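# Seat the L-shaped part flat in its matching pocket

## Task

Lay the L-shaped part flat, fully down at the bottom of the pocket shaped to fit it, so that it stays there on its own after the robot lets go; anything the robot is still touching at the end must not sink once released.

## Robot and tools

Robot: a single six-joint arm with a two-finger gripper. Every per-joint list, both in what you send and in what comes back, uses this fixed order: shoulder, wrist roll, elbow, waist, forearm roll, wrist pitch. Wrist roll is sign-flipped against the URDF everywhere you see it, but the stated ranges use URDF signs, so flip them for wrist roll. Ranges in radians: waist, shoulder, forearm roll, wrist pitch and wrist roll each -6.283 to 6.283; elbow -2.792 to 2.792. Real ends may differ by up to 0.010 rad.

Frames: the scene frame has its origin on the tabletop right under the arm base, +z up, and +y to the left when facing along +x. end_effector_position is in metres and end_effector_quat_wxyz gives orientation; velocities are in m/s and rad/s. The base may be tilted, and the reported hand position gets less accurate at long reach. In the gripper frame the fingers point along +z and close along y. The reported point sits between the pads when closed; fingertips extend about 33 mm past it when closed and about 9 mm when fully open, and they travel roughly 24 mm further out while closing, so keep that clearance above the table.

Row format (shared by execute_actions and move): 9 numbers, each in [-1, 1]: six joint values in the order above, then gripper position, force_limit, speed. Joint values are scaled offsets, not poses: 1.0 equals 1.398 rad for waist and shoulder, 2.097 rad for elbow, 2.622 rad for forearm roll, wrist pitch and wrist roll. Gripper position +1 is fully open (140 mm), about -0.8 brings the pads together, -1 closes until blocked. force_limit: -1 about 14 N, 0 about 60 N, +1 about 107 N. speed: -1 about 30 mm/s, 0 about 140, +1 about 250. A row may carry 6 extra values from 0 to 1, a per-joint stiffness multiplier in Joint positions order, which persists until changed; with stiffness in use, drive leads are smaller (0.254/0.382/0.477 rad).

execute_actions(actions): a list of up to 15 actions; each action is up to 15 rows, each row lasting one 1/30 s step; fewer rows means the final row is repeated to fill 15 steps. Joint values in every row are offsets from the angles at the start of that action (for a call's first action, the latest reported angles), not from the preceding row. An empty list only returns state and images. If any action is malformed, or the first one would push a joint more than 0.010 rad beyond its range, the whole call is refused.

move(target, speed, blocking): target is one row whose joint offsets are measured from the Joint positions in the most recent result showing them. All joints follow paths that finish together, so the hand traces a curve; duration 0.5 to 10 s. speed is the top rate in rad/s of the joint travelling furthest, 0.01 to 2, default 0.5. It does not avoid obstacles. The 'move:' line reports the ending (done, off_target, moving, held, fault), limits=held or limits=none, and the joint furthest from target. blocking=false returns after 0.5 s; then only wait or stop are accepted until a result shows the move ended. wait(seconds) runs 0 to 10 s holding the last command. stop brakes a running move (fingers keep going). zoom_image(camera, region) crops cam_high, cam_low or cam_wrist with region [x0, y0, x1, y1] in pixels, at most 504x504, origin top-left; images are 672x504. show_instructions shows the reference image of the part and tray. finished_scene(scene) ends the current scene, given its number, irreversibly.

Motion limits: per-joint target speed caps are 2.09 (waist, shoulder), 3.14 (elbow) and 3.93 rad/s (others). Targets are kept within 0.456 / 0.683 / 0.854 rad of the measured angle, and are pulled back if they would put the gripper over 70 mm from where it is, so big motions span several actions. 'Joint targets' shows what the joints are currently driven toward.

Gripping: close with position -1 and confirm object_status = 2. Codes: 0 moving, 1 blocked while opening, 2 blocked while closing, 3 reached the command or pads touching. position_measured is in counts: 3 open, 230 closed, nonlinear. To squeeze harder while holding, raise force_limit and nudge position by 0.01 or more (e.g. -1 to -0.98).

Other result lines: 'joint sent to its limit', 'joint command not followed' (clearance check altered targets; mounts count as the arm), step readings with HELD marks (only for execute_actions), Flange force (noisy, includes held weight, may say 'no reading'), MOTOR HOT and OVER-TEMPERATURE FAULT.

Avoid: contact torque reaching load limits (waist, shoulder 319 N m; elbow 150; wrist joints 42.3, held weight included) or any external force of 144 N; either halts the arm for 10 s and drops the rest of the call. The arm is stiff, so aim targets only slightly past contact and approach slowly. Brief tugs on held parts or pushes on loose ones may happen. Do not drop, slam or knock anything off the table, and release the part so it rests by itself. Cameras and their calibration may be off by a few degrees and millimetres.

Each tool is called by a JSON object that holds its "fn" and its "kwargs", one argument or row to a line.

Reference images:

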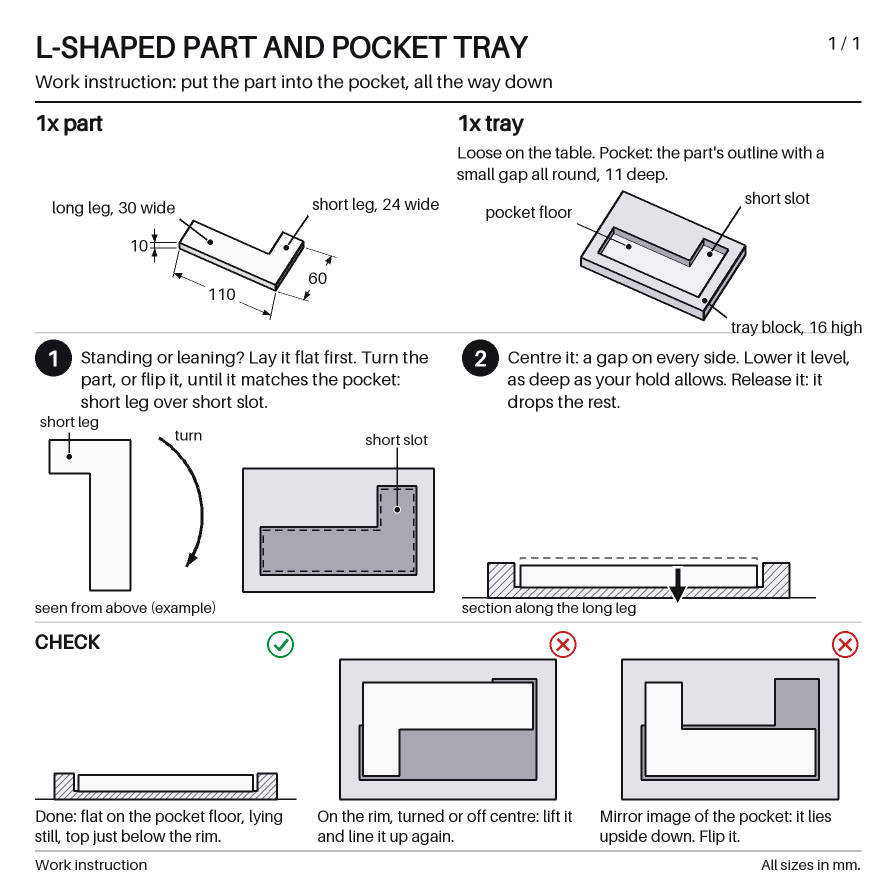

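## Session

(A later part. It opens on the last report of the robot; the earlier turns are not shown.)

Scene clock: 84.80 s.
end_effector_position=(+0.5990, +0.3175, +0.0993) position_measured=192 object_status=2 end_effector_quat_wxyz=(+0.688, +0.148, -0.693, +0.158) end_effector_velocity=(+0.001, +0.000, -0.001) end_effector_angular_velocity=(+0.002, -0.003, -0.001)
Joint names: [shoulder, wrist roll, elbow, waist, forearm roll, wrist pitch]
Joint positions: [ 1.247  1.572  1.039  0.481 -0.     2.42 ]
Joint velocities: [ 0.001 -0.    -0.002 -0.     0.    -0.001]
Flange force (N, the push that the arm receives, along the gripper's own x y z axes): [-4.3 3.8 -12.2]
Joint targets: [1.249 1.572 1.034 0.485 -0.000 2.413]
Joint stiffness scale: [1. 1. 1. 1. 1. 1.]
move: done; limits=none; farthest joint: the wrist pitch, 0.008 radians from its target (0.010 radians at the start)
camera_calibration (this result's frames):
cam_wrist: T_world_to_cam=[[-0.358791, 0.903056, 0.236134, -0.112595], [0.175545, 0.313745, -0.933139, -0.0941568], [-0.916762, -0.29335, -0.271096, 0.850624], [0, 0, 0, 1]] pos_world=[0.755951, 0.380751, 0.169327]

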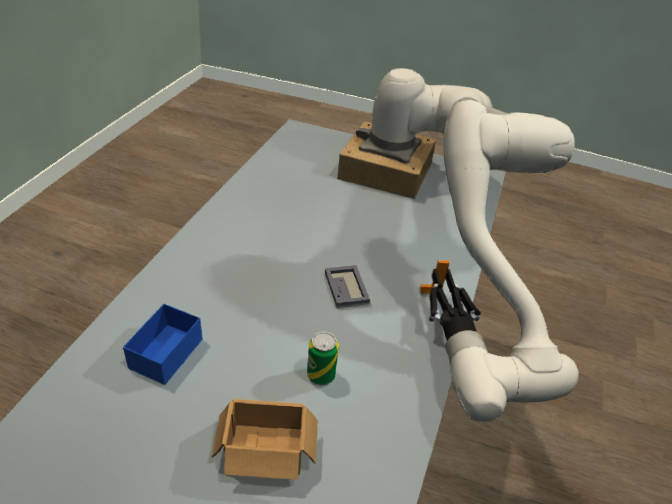

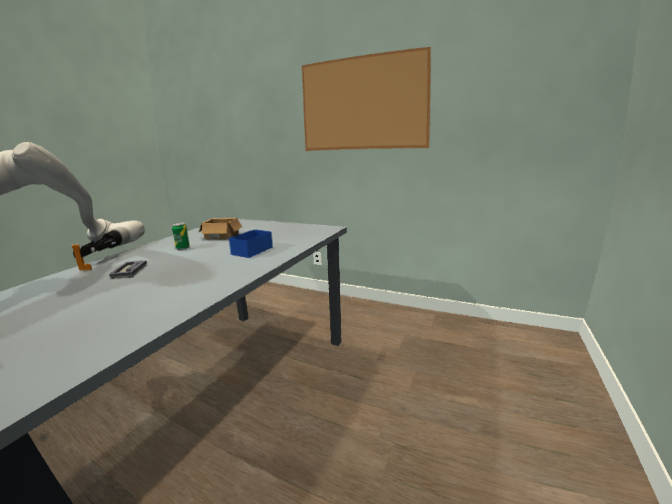

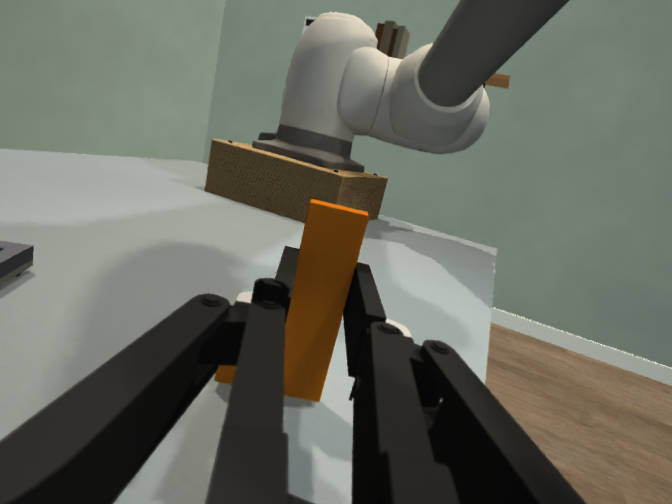

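{"fn": "move", "kwargs": {
  "target": [0.0033, 0.0126, -0.0029, 0.003, 0, -0.0033, -1, 0.5, -0.5],
  "speed": 0.05
}}

{"fn": "zoom_image", "kwargs": {
  "camera": "cam_wrist",
  "region": [190, 340, 370, 440]
}}

Scene clock: 88.53 s.
end_effector_position=(+0.5991, +0.3174, +0.0972) position_measured=192 object_status=2 end_effector_quat_wxyz=(+0.690, +0.159, -0.691, +0.148) end_effector_velocity=(+0.000, -0.000, +0.000) end_effector_angular_velocity=(+0.001, -0.001, +0.001)
Joint names: [shoulder, wrist roll, elbow, waist, forearm roll, wrist pitch]
Joint positions: [ 1.25   1.602  1.038  0.481 -0.     2.418]
Joint velocities: [-0.001  0.002 -0.     0.    -0.001 -0.   ]
Flange force (N, the push that the arm receives, along the gripper's own x y z axes): [-0.7 3.5 -6.7]
Joint targets: [1.252 1.605 1.033 0.485 -0.000 2.411]
Joint stiffness scale: [1. 1. 1. 1. 1. 1.]
move: done; limits=none; farthest joint: the wrist pitch, 0.007 radians from its target (0.008 radians at the start)
camera_calibration (this result's frames):
cam_wrist: T_world_to_cam=[[-0.355796, 0.896151, 0.265184, -0.114509], [0.16398, 0.339212, -0.926308, -0.0978973], [-0.920065, -0.286092, -0.267641, 0.849463], [0, 0, 0, 1]] pos_world=[0.756873, 0.37885, 0.167034]

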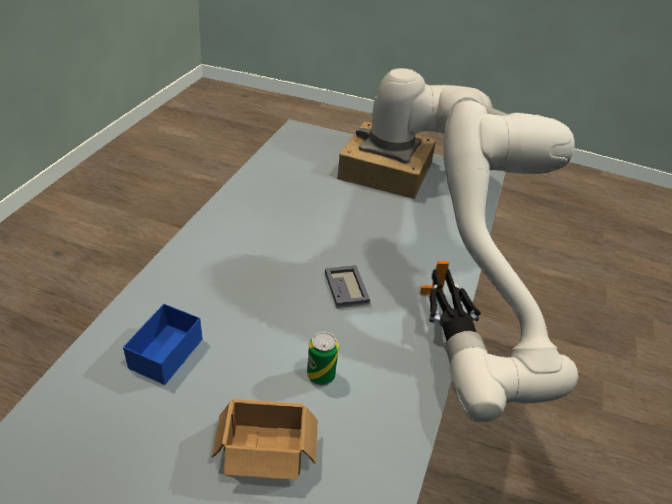

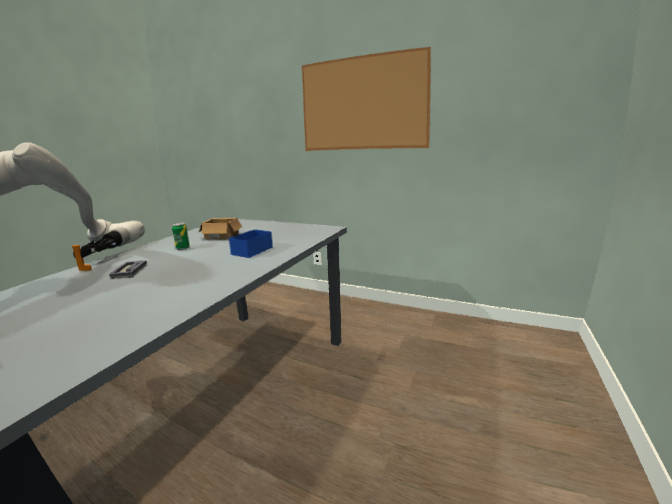

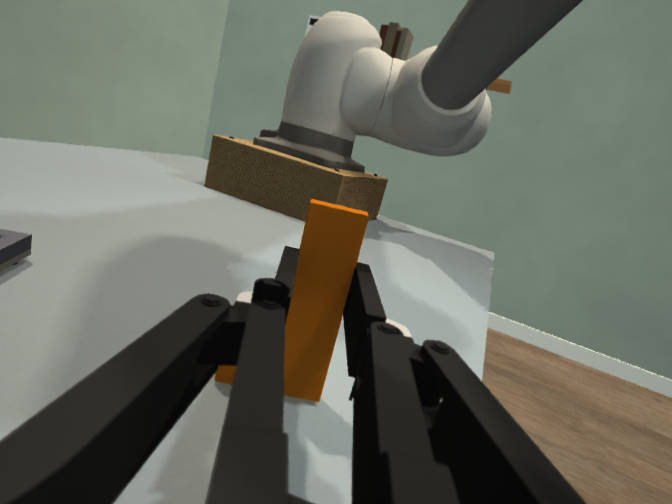

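Region (190, 340, 370, 440) of cam_wrist's 672x504 image, scaled by 2.800, with more detail than that image has.

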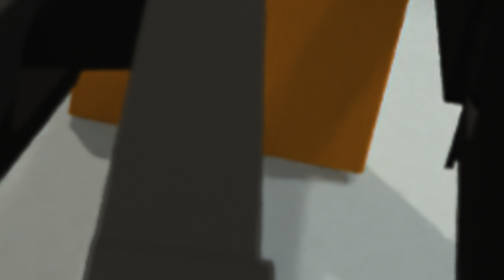

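{"fn": "move", "kwargs": {
  "target": [0.0031, 0.0126, -0.0029, 0.003, 0, -0.0032, -1, 0.5, -0.5],
  "speed": 0.05
}}

{"fn": "zoom_image", "kwargs": {
  "camera": "cam_wrist",
  "region": [190, 340, 370, 440]
}}

Scene clock: 90.50 s.
end_effector_position=(+0.5992, +0.3175, +0.0961) position_measured=192 object_status=2 end_effector_quat_wxyz=(+0.692, +0.169, -0.688, +0.138) end_effector_velocity=(-0.000, +0.000, +0.000) end_effector_angular_velocity=(+0.001, +0.000, +0.000)
Joint names: [shoulder, wrist roll, elbow, waist, forearm roll, wrist pitch]
Joint positions: [ 1.251  1.631  1.037  0.481 -0.     2.418]
Joint velocities: [-0.     0.001  0.     0.     0.    -0.   ]
Flange force (N, the push that the arm receives, along the gripper's own x y z axes): [4.1 0.9 -7.0]
Joint targets: [1.254 1.635 1.032 0.485 -0.000 2.410]
Joint stiffness scale: [1. 1. 1. 1. 1. 1.]
move: done; limits=none; farthest joint: the wrist pitch, 0.008 radians from its target (0.009 radians at the start)
camera_calibration (this result's frames):
cam_wrist: T_world_to_cam=[[-0.352353, 0.888696, 0.293371, -0.116623], [0.152232, 0.363727, -0.918982, -0.100379], [-0.923403, -0.279146, -0.263448, 0.848711], [0, 0, 0, 1]] pos_world=[0.757891, 0.377067, 0.165559]

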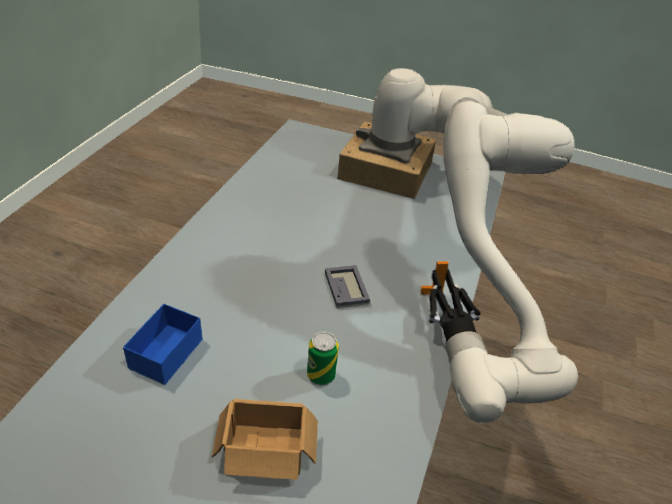

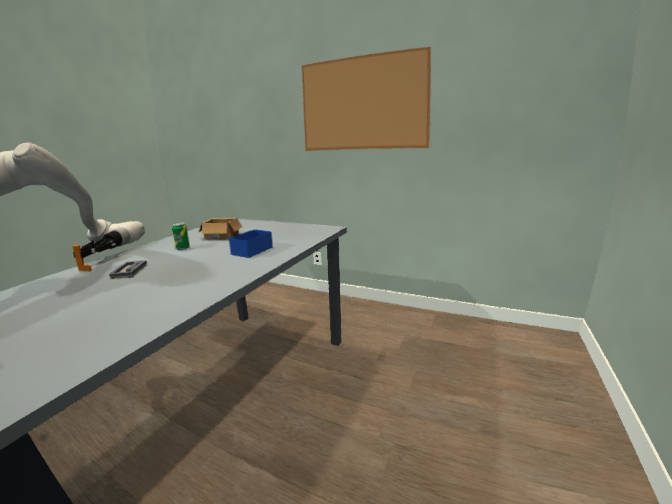

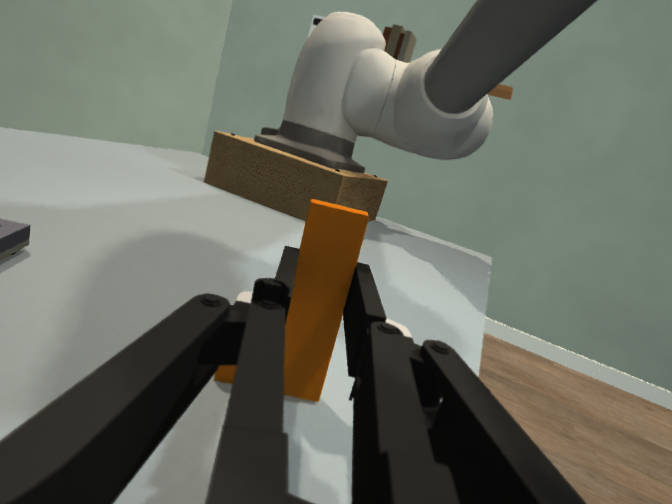

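Region (190, 340, 370, 440) of cam_wrist's 672x504 image, scaled by 2.800, with more detail than that image has.

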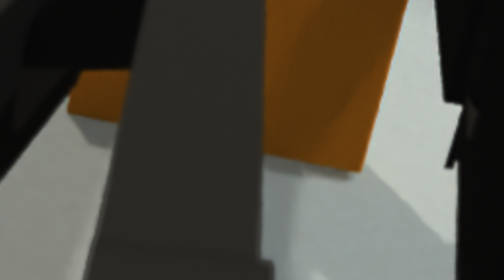

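{"fn": "move", "kwargs": {
  "target": [0, 0, 0, 0, 0, 0, -0.3, 0, -1],
  "speed": 0.05
}}

Scene clock: 94.07 s.
end_effector_position=(+0.5992, +0.3175, +0.0961) position_measured=167 object_status=0 end_effector_quat_wxyz=(+0.692, +0.169, -0.688, +0.138) end_effector_velocity=(+0.000, -0.000, -0.000) end_effector_angular_velocity=(+0.001, +0.000, -0.001)
Joint names: [shoulder, wrist roll, elbow, waist, forearm roll, wrist pitch]
Joint positions: [ 1.251  1.631  1.037  0.481 -0.     2.418]
Joint velocities: [ 0.     0.     0.    -0.001  0.001 -0.   ]
Flange force (N, the push that the arm receives, along the gripper's own x y z axes): [-1.6 3.6 -9.4]
Joint targets: [1.251 1.631 1.037 0.481 -0.000 2.418]
Joint stiffness scale: [1. 1. 1. 1. 1. 1.]
move: done; limits=none; farthest joint: the waist, 0.000 radians from its target (0.000 radians at the start)
camera_calibration (this result's frames):
cam_wrist: T_world_to_cam=[[-0.352344, 0.888676, 0.293442, -0.116628], [0.152203, 0.363788, -0.918962, -0.100383], [-0.923411, -0.279128, -0.263438, 0.84871], [0, 0, 0, 1]] pos_world=[0.757893, 0.377062, 0.165558]

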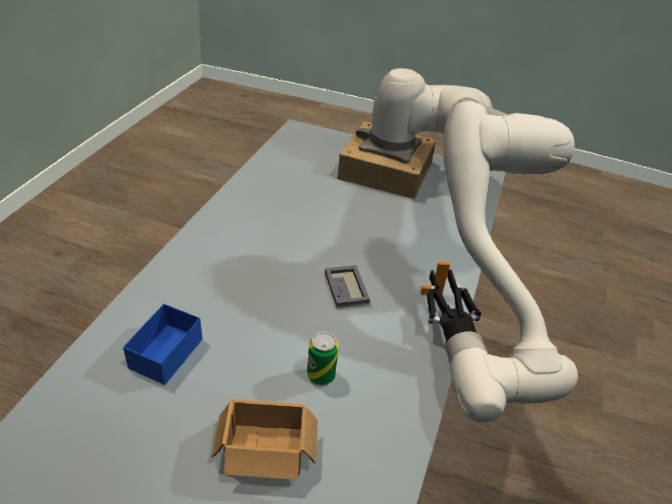

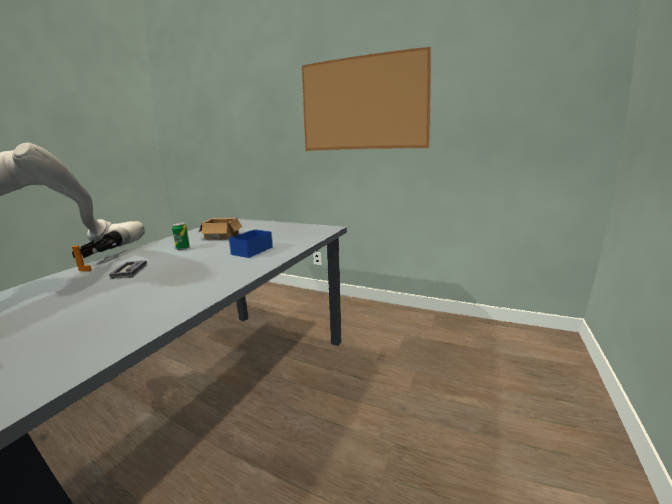

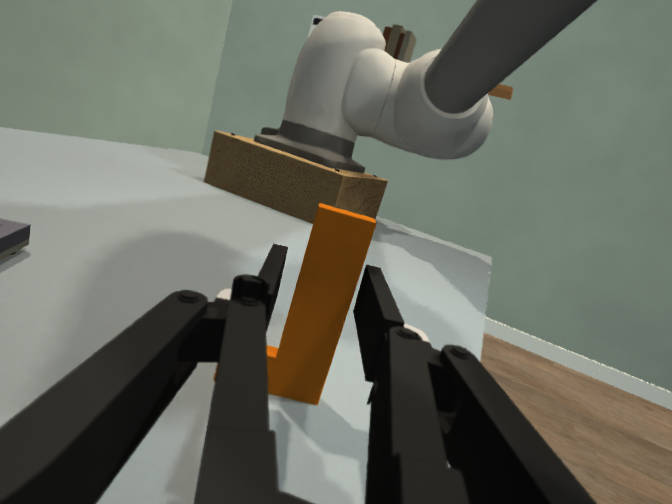

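{"fn": "move", "kwargs": {
  "target": [-0.286, 0, 0, 0, 0, -0.1144, 0.0, 0, 0],
  "speed": 0.6
}}

Scene clock: 106.03 s.
end_effector_position=(+0.6577, +0.3482, +0.2911) position_measured=129 object_status=3 end_effector_quat_wxyz=(-0.414, -0.220, +0.879, -0.086) end_effector_velocity=(-0.000, +0.001, -0.000) end_effector_angular_velocity=(+0.002, -0.001, -0.000)
Joint names: [shoulder, wrist roll, elbow, waist, forearm roll, wrist pitch]
Joint positions: [ 0.851  1.631  1.037  0.481 -0.     2.125]
Joint velocities: [ 0.    -0.     0.     0.     0.001 -0.001]
Flange force (N, the push that the arm receives, along the gripper's own x y z axes): [-3.9 3.7 -6.9]
Joint targets: [0.852 1.631 1.037 0.481 -0.000 2.118]
Joint stiffness scale: [1. 1. 1. 1. 1. 1.]
move: done; limits=none; farthest joint: the wrist pitch, 0.007 radians from its target (0.300 radians at the start)
camera_calibration (this result's frames):
cam_wrist: T_world_to_cam=[[-0.542529, 0.799214, 0.258689, -0.0141307], [0.617894, 0.588292, -0.521651, -0.441453], [-0.569095, -0.123169, -0.812994, 0.835268], [0, 0, 0, 1]] pos_world=[0.740452, 0.373876, 0.452439]

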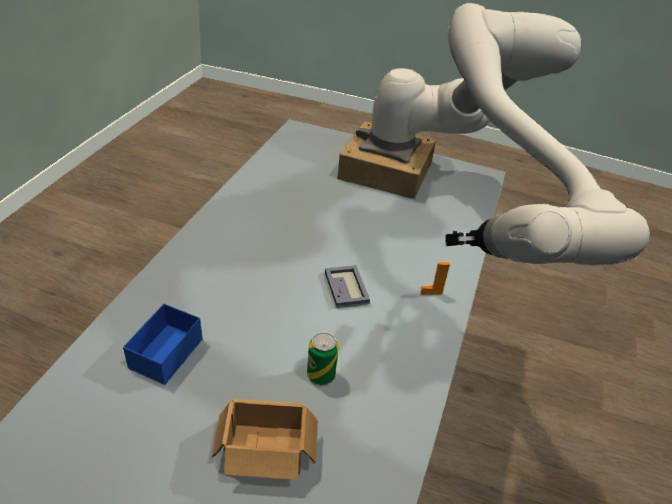

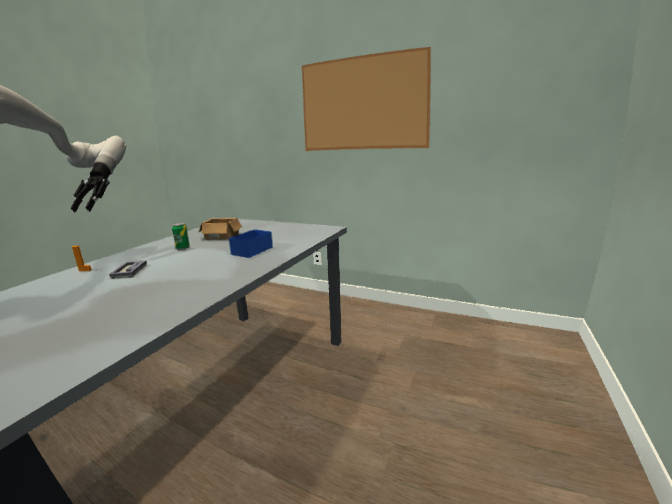

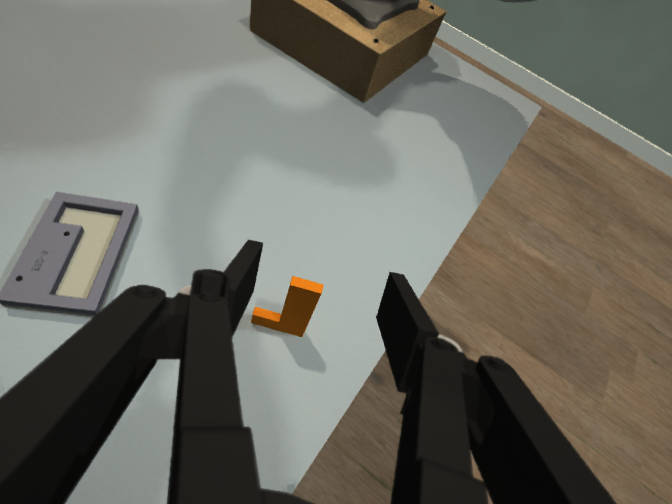

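{"fn": "move", "kwargs": {
  "target": [-0.4657, -0.9535, 0.5546, 0, 0, -0.963, 0.0, 0, 0],
  "speed": 1.8
}}

Scene clock: 108.80 s.
end_effector_position=(+0.7137, +0.3750, +0.3269) position_measured=129 object_status=3 end_effector_quat_wxyz=(+0.078, +0.707, +0.459, +0.531) end_effector_velocity=(+0.000, -0.000, +0.000) end_effector_angular_velocity=(+0.002, -0.000, -0.001)
Joint names: [shoulder, wrist roll, elbow, waist, forearm roll, wrist pitch]
Joint positions: [ 0.202 -0.866  2.195  0.481  0.    -0.392]
Joint velocities: [ 0.    -0.002  0.    -0.001 -0.001 -0.001]
Flange force (N, the push that the arm receives, along the gripper's own x y z axes): [5.9 -1.9 3.0]
Joint targets: [0.200 -0.869 2.200 0.481 -0.000 -0.399]
Joint stiffness scale: [1. 1. 1. 1. 1. 1.]
move: done; limits=none; farthest joint: the wrist pitch, 0.008 radians from its target (2.525 radians at the start)
camera_calibration (this result's frames):
cam_wrist: T_world_to_cam=[[0.502972, -0.384574, 0.77403, -0.485137], [-0.122667, -0.918251, -0.37652, 0.572951], [0.855554, 0.0944315, -0.509029, -0.298168], [0, 0, 0, 1]] pos_world=[0.569391, 0.367699, 0.439462]

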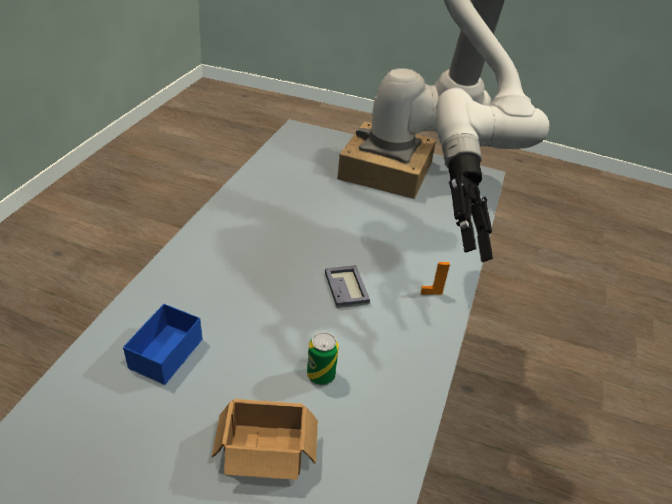

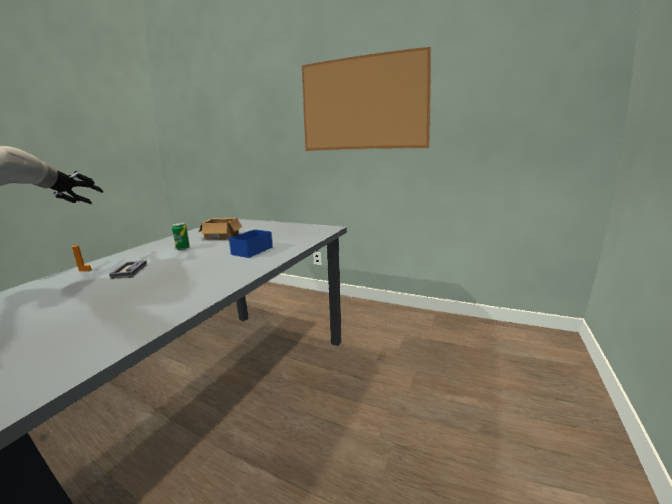

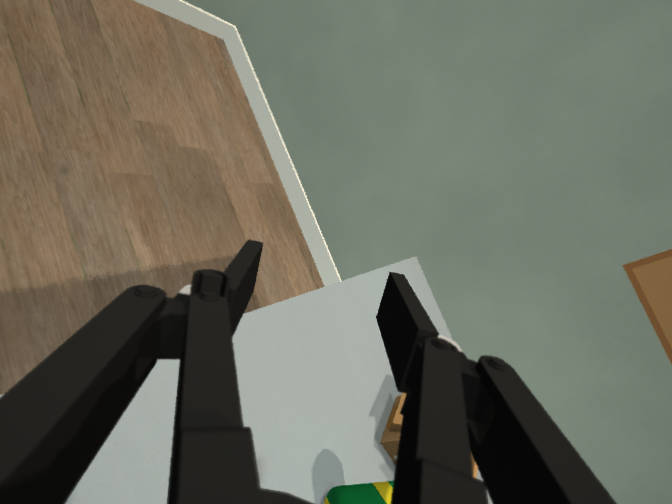

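{"fn": "move", "kwargs": {
  "target": [0.3637, -0.2757, 0.2379, 0, 0, -0.5498, 0.0, 0, 0],
  "speed": 1.2
}}

Scene clock: 112.70 s.
end_effector_position=(+0.5235, +0.2839, +0.2007) position_measured=129 object_status=3 end_effector_quat_wxyz=(-0.153, +0.691, +0.154, +0.689) end_effector_velocity=(-0.000, +0.000, +0.000) end_effector_angular_velocity=(+0.001, -0.000, +0.000)
Joint names: [shoulder, wrist roll, elbow, waist, forearm roll, wrist pitch]
Joint positions: [ 0.709 -1.585  2.689  0.481  0.    -1.826]
Joint velocities: [ 0.    -0.001  0.     0.    -0.    -0.001]
Flange force (N, the push that the arm receives, along the gripper's own x y z axes): [-0.1 -11.8 1.9]
Joint targets: [0.711 -1.588 2.694 0.481 0.000 -1.833]
Joint stiffness scale: [1. 1. 1. 1. 1. 1.]
move: done; limits=none; farthest joint: the wrist pitch, 0.007 radians from its target (1.441 radians at the start)
camera_calibration (this result's frames):
cam_wrist: T_world_to_cam=[[0.356595, -0.89964, 0.251968, 0.000770154], [-0.169007, -0.327366, -0.92966, 0.386004], [0.918845, 0.288928, -0.268783, -0.327666], [0, 0, 0, 1]] pos_world=[0.366037, 0.221729, 0.270587]

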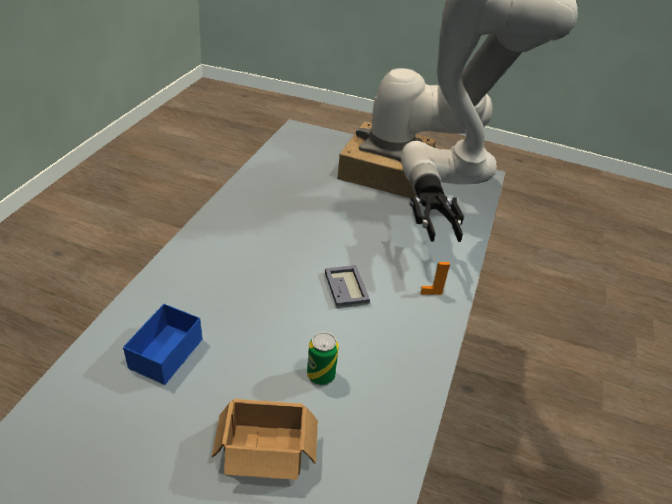

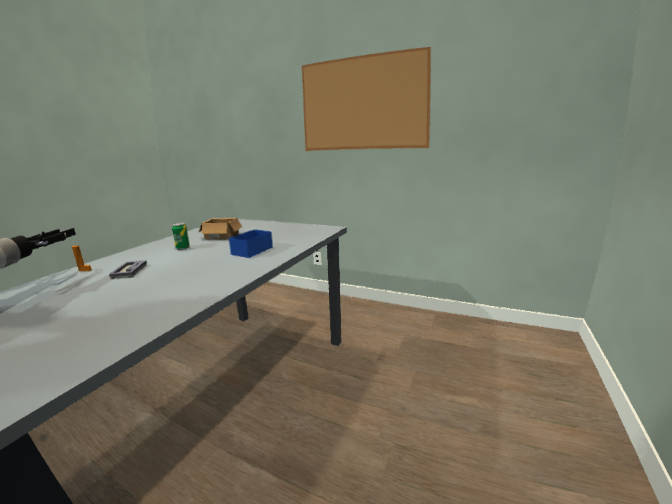

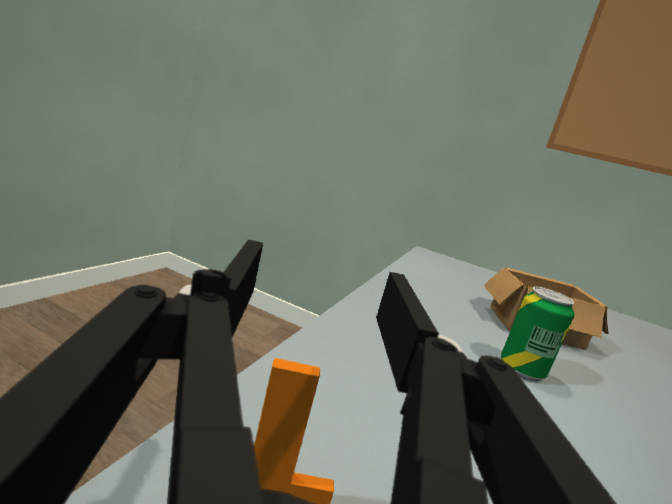

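{"fn": "move", "kwargs": {
  "target": [0.2164, -0.001, -0.0489, 0, 0, -0.0805, 0.0, 0, 0],
  "speed": 0.3
}}

Scene clock: 117.07 s.
end_effector_position=(+0.5336, +0.2878, +0.1558) position_measured=129 object_status=3 end_effector_quat_wxyz=(-0.152, +0.691, +0.154, +0.689) end_effector_velocity=(+0.000, +0.000, +0.000) end_effector_angular_velocity=(+0.000, -0.001, +0.000)
Joint names: [shoulder, wrist roll, elbow, waist, forearm roll, wrist pitch]
Joint positions: [ 0.849 -1.585  2.645  0.481  0.    -1.921]
Joint velocities: [-0. -0. -0.  0.  0. -0.]
Flange force (N, the push that the arm receives, along the gripper's own x y z axes): [-0.8 -12.2 1.7]
Joint targets: [0.846 -1.585 2.647 0.481 0.000 -1.916]
Joint stiffness scale: [1. 1. 1. 1. 1. 1.]
move: held; limits=held; held on 21 of 39 steps, including the last; farthest joint: the shoulder, 0.163 radians from its target (0.303 radians at the start)
joint command not followed: on one or more control steps a check withheld the commanded joint targets, and the robot was not sent them on those steps. On the call's last step the targets were still withheld.
cause: the commanded joint targets would bring two parts of the arm too close to each other (the joints along the arm from the waist to the wrist pitch lie between them); next, command targets that bring no two parts of the arm closer together.
camera_calibration (this result's frames):
cam_wrist: T_world_to_cam=[[0.356463, -0.899693, 0.251964, 0.0120812], [-0.168879, -0.327282, -0.929713, 0.347177], [0.91892, 0.288857, -0.268603, -0.350232], [0, 0, 0, 1]] pos_world=[0.376159, 0.225661, 0.225658]

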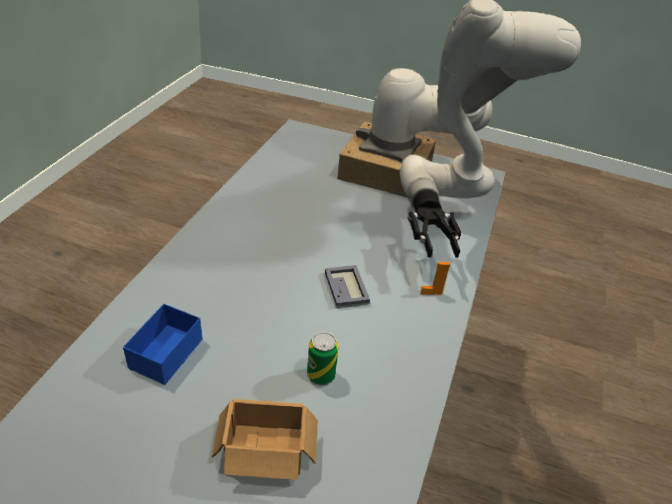

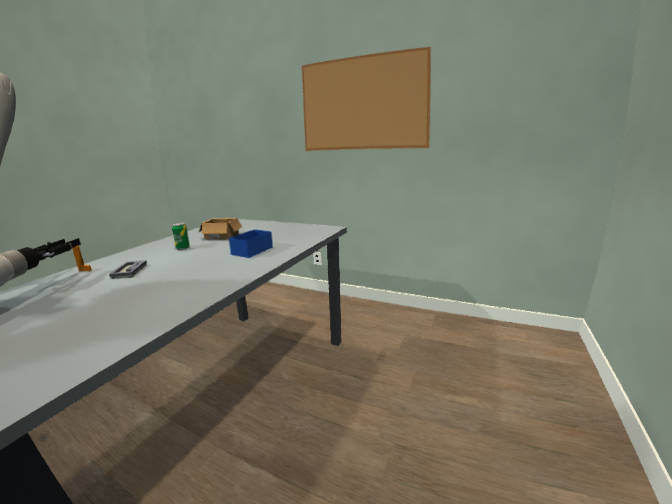

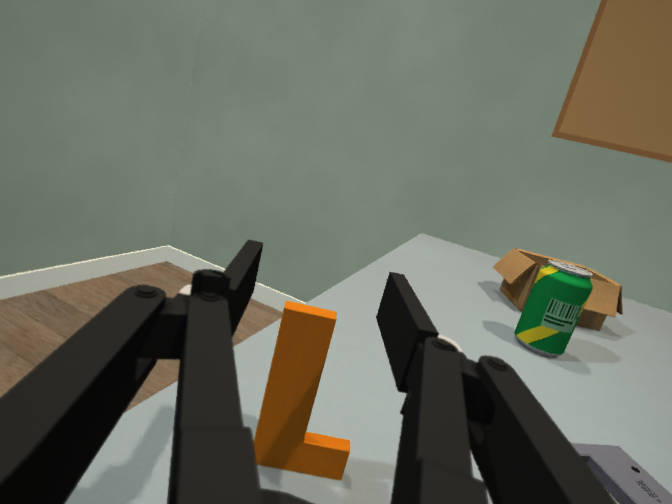

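{"fn": "move", "kwargs": {
  "target": [-0.072, 0, -0.0068, 0, 0, 0.1235, -0.1, 0, 0],
  "speed": 0.3
}}

{"fn": "zoom_image", "kwargs": {
  "camera": "cam_low",
  "region": [0, 210, 120, 290]
}}

Scene clock: 125.07 s.
end_effector_position=(+0.5410, +0.2905, +0.1131) position_measured=141 object_status=3 end_effector_quat_wxyz=(-0.135, +0.760, +0.168, +0.614) end_effector_velocity=(+0.000, +0.000, -0.000) end_effector_angular_velocity=(-0.001, +0.001, -0.000)
Joint names: [shoulder, wrist roll, elbow, waist, forearm roll, wrist pitch]
Joint positions: [ 0.75  -1.585  2.635  0.481  0.    -1.605]
Joint velocities: [ 0.     0.    -0.     0.     0.001  0.001]
Flange force (N, the push that the arm receives, along the gripper's own x y z axes): [-2.4 -14.0 1.1]
Joint targets: [0.748 -1.585 2.630 0.481 0.000 -1.598]
Joint stiffness scale: [1. 1. 1. 1. 1. 1.]
move: done; limits=none; farthest joint: the wrist pitch, 0.008 radians from its target (0.324 radians at the start)
camera_calibration (this result's frames):
cam_wrist: T_world_to_cam=[[0.401931, -0.878367, 0.258696, -0.0089054], [-0.33877, -0.405119, -0.849184, 0.414943], [0.850698, 0.253675, -0.460394, -0.300401], [0, 0, 0, 1]] pos_world=[0.399699, 0.236483, 0.216364]

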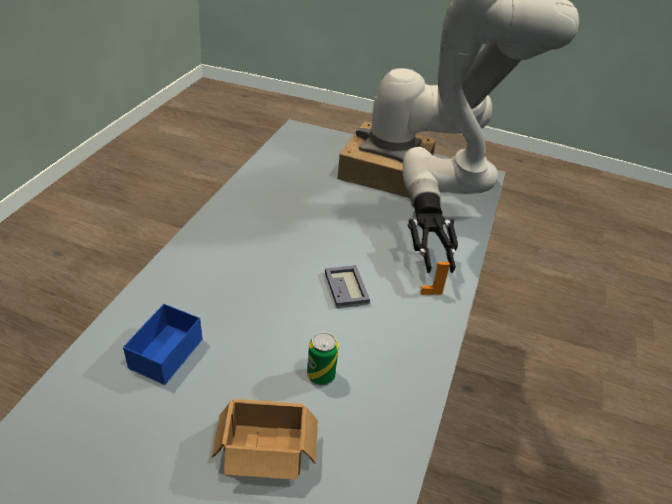

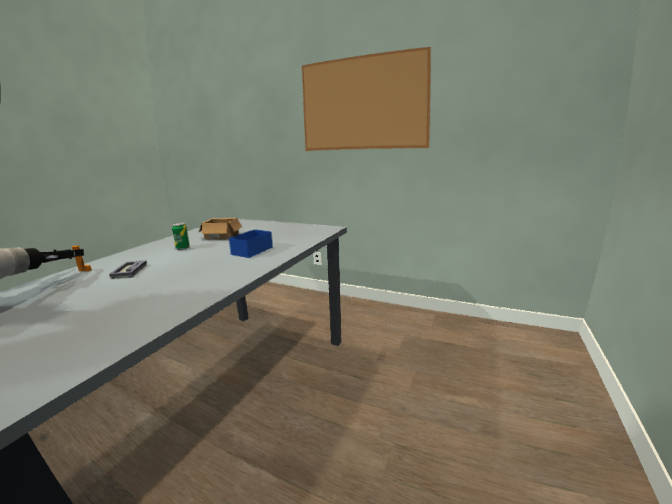

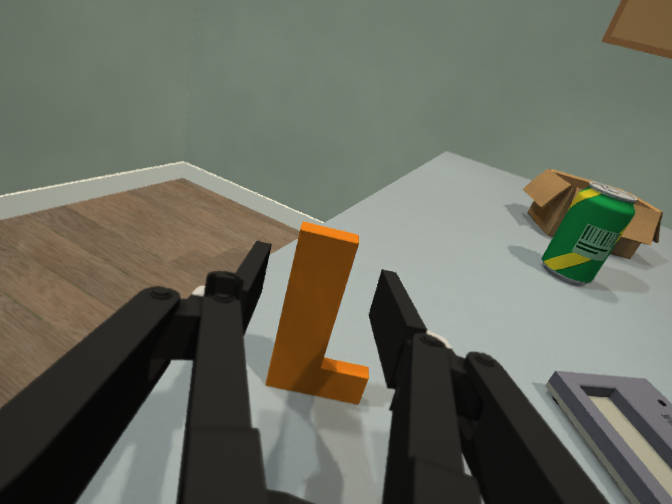

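Region (0, 210, 120, 290) of cam_low's 672x504 image, scaled by 4.200, with more detail than that image has.

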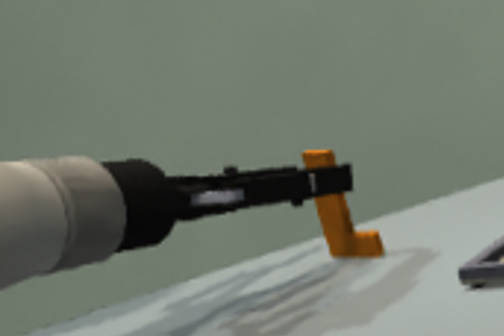

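{"fn": "zoom_image", "kwargs": {
  "camera": "cam_wrist",
  "region": [240, 200, 420, 330]
}}

{"fn": "zoom_image", "kwargs": {
  "camera": "cam_high",
  "region": [390, 200, 490, 310]
}}

Region (240, 200, 420, 330) of cam_wrist's 672x504 image, scaled by 2.800, with more detail than that image has.

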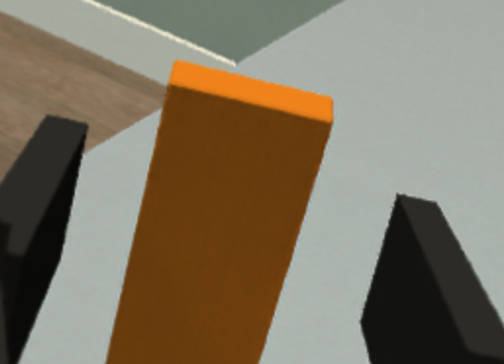

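Region (390, 200, 490, 310) of cam_high's 672x504 image, scaled by 4.582, with more detail than that image has; it fills the left 458 columns of this view, and the rest is white.

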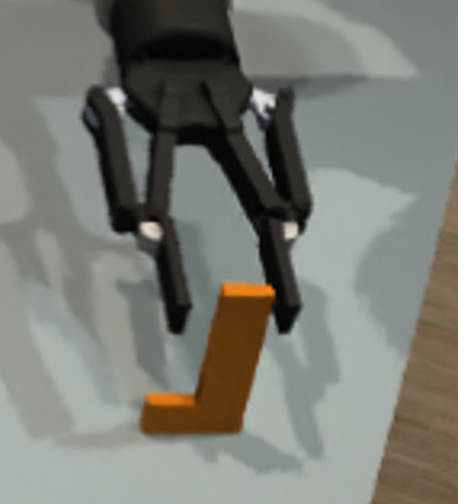

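{"fn": "move", "kwargs": {
  "target": [-0.0049, 0, -0.0073, 0, 0, 0.0084, -0.36, -0.5, -0.8],
  "speed": 0.05
}}

{"fn": "zoom_image", "kwargs": {
  "camera": "cam_wrist",
  "region": [240, 200, 420, 330]
}}

{"fn": "zoom_image", "kwargs": {
  "camera": "cam_high",
  "region": [390, 200, 490, 310]
}}

Scene clock: 132.27 s.
end_effector_position=(+0.5465, +0.2931, +0.1132) position_measured=174 object_status=3 end_effector_quat_wxyz=(-0.135, +0.759, +0.168, +0.614) end_effector_velocity=(+0.000, +0.001, -0.000) end_effector_angular_velocity=(-0.000, -0.000, +0.001)
Joint names: [shoulder, wrist roll, elbow, waist, forearm roll, wrist pitch]
Joint positions: [ 0.745 -1.585  2.625  0.481  0.    -1.59 ]
Joint velocities: [-0.     0.    -0.001  0.001 -0.     0.001]
Flange force (N, the push that the arm receives, along the gripper's own x y z axes): [-2.1 -15.2 1.3]
Joint targets: [0.743 -1.585 2.620 0.481 0.000 -1.583]
Joint stiffness scale: [1. 1. 1. 1. 1. 1.]
move: done; limits=none; farthest joint: the wrist pitch, 0.007 radians from its target (0.022 radians at the start)
camera_calibration (this result's frames):
cam_wrist: T_world_to_cam=[[0.401842, -0.87841, 0.258688, -0.00882108], [-0.338461, -0.404972, -0.849377, 0.417788], [0.850863, 0.25376, -0.460042, -0.305921], [0, 0, 0, 1]] pos_world=[0.405247, 0.239074, 0.216404]

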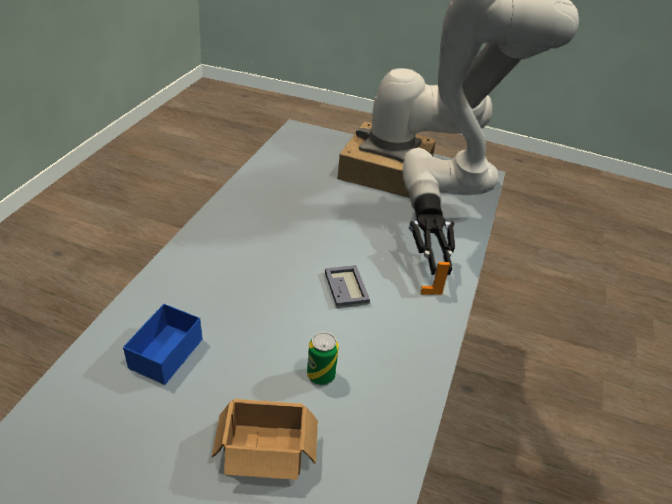

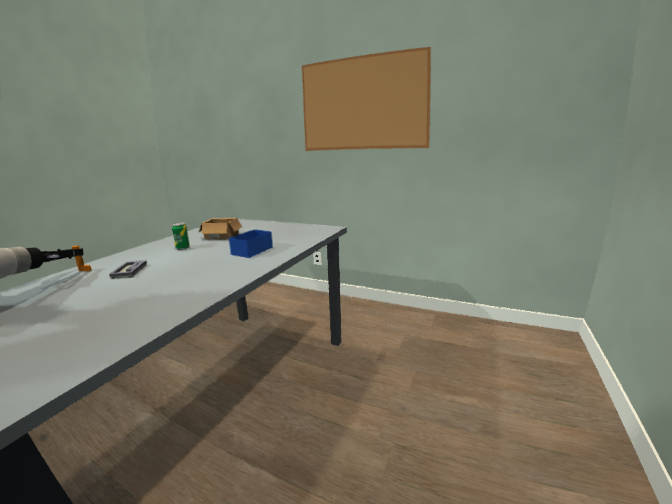

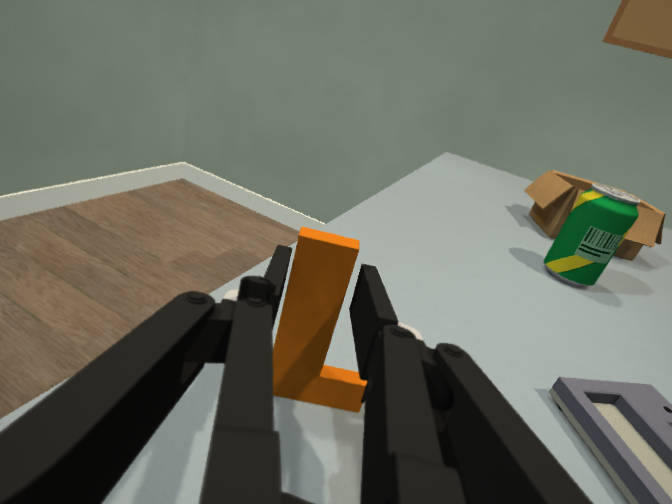

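Region (240, 200, 420, 330) of cam_wrist's 672x504 image, scaled by 2.800, with more detail than that image has.

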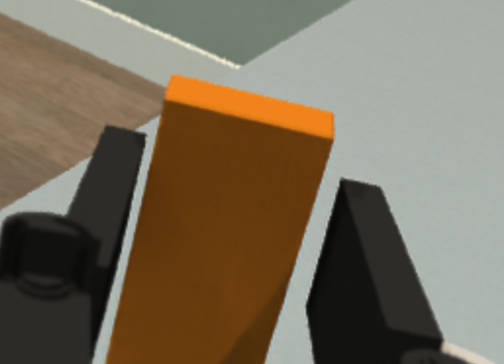

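Region (390, 200, 490, 310) of cam_high's 672x504 image, scaled by 4.582, with more detail than that image has; it fills the left 458 columns of this view, and the rest is white.

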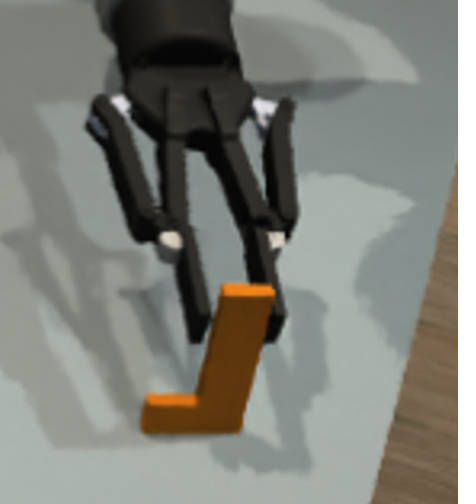

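{"fn": "move", "kwargs": {
  "target": [0, 0, 0, 0, 0, 0, -0.55, -0.5, -1],
  "speed": 0.05
}}

{"fn": "zoom_image", "kwargs": {
  "camera": "cam_wrist",
  "region": [240, 200, 420, 330]
}}

{"fn": "zoom_image", "kwargs": {
  "camera": "cam_high",
  "region": [410, 240, 470, 300]
}}

Scene clock: 133.90 s.
end_effector_position=(+0.5466, +0.2931, +0.1131) position_measured=188 object_status=2 end_effector_quat_wxyz=(-0.135, +0.759, +0.168, +0.614) end_effector_velocity=(-0.000, +0.001, +0.000) end_effector_angular_velocity=(-0.000, -0.000, +0.001)
Joint names: [shoulder, wrist roll, elbow, waist, forearm roll, wrist pitch]
Joint positions: [ 0.745 -1.585  2.625  0.481  0.    -1.59 ]
Joint velocities: [-0.     0.     0.     0.001 -0.     0.   ]
Flange force (N, the push that the arm receives, along the gripper's own x y z axes): [-0.6 -12.7 2.2]
Joint targets: [0.745 -1.585 2.625 0.481 0.000 -1.590]
Joint stiffness scale: [1. 1. 1. 1. 1. 1.]
move: done; limits=none; farthest joint: the waist, 0.000 radians from its target (0.000 radians at the start)
camera_calibration (this result's frames):
cam_wrist: T_world_to_cam=[[0.40186, -0.878401, 0.258688, -0.00882638], [-0.338524, -0.405001, -0.849338, 0.417806], [0.850829, 0.253743, -0.460114, -0.30591], [0, 0, 0, 1]] pos_world=[0.405261, 0.239081, 0.216388]

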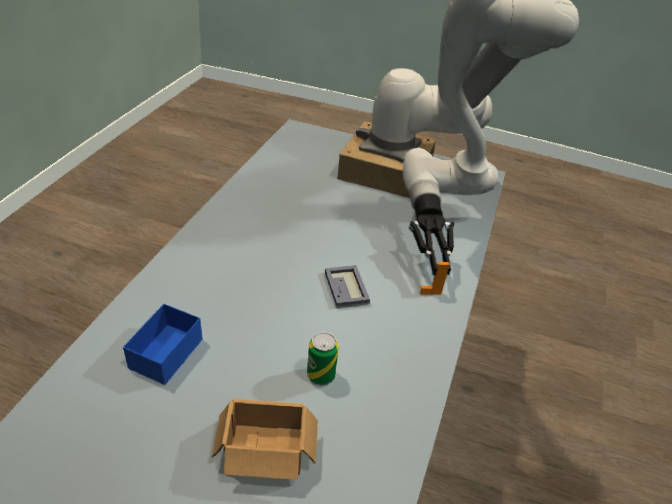

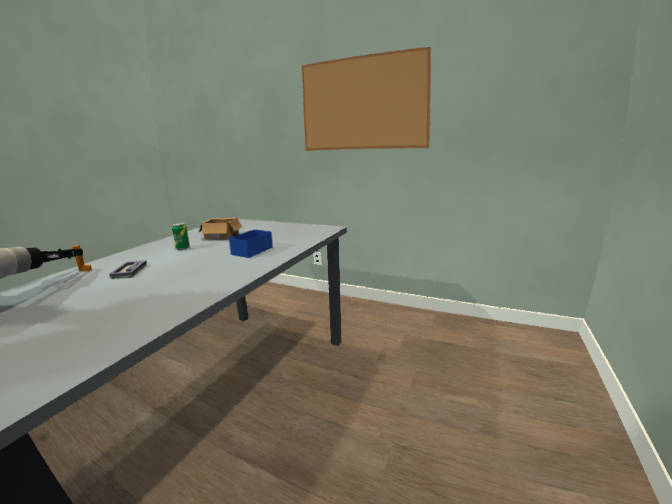

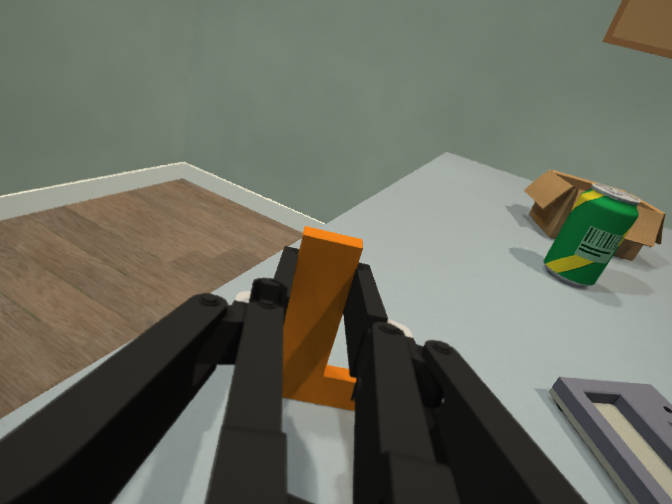

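Region (240, 200, 420, 330) of cam_wrist's 672x504 image, scaled by 2.800, with more detail than that image has.

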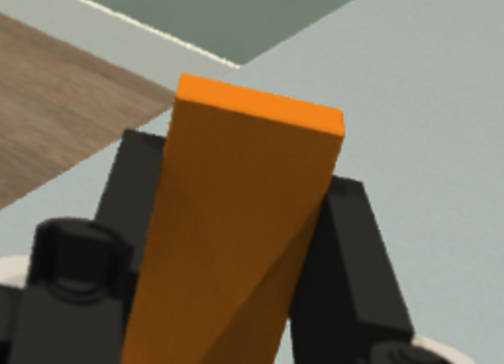

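Region (410, 240, 470, 300) of cam_high's 672x504 image, scaled by 8.400, with more detail than that image has.

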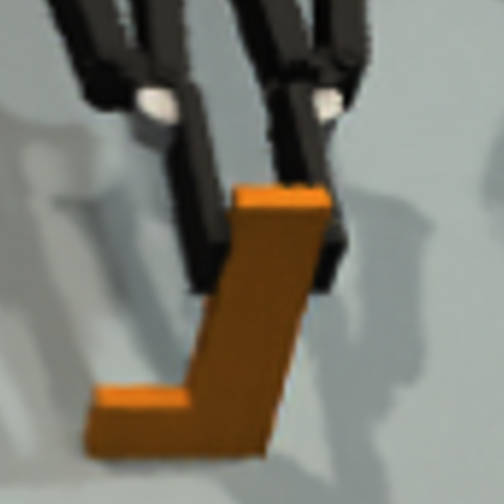

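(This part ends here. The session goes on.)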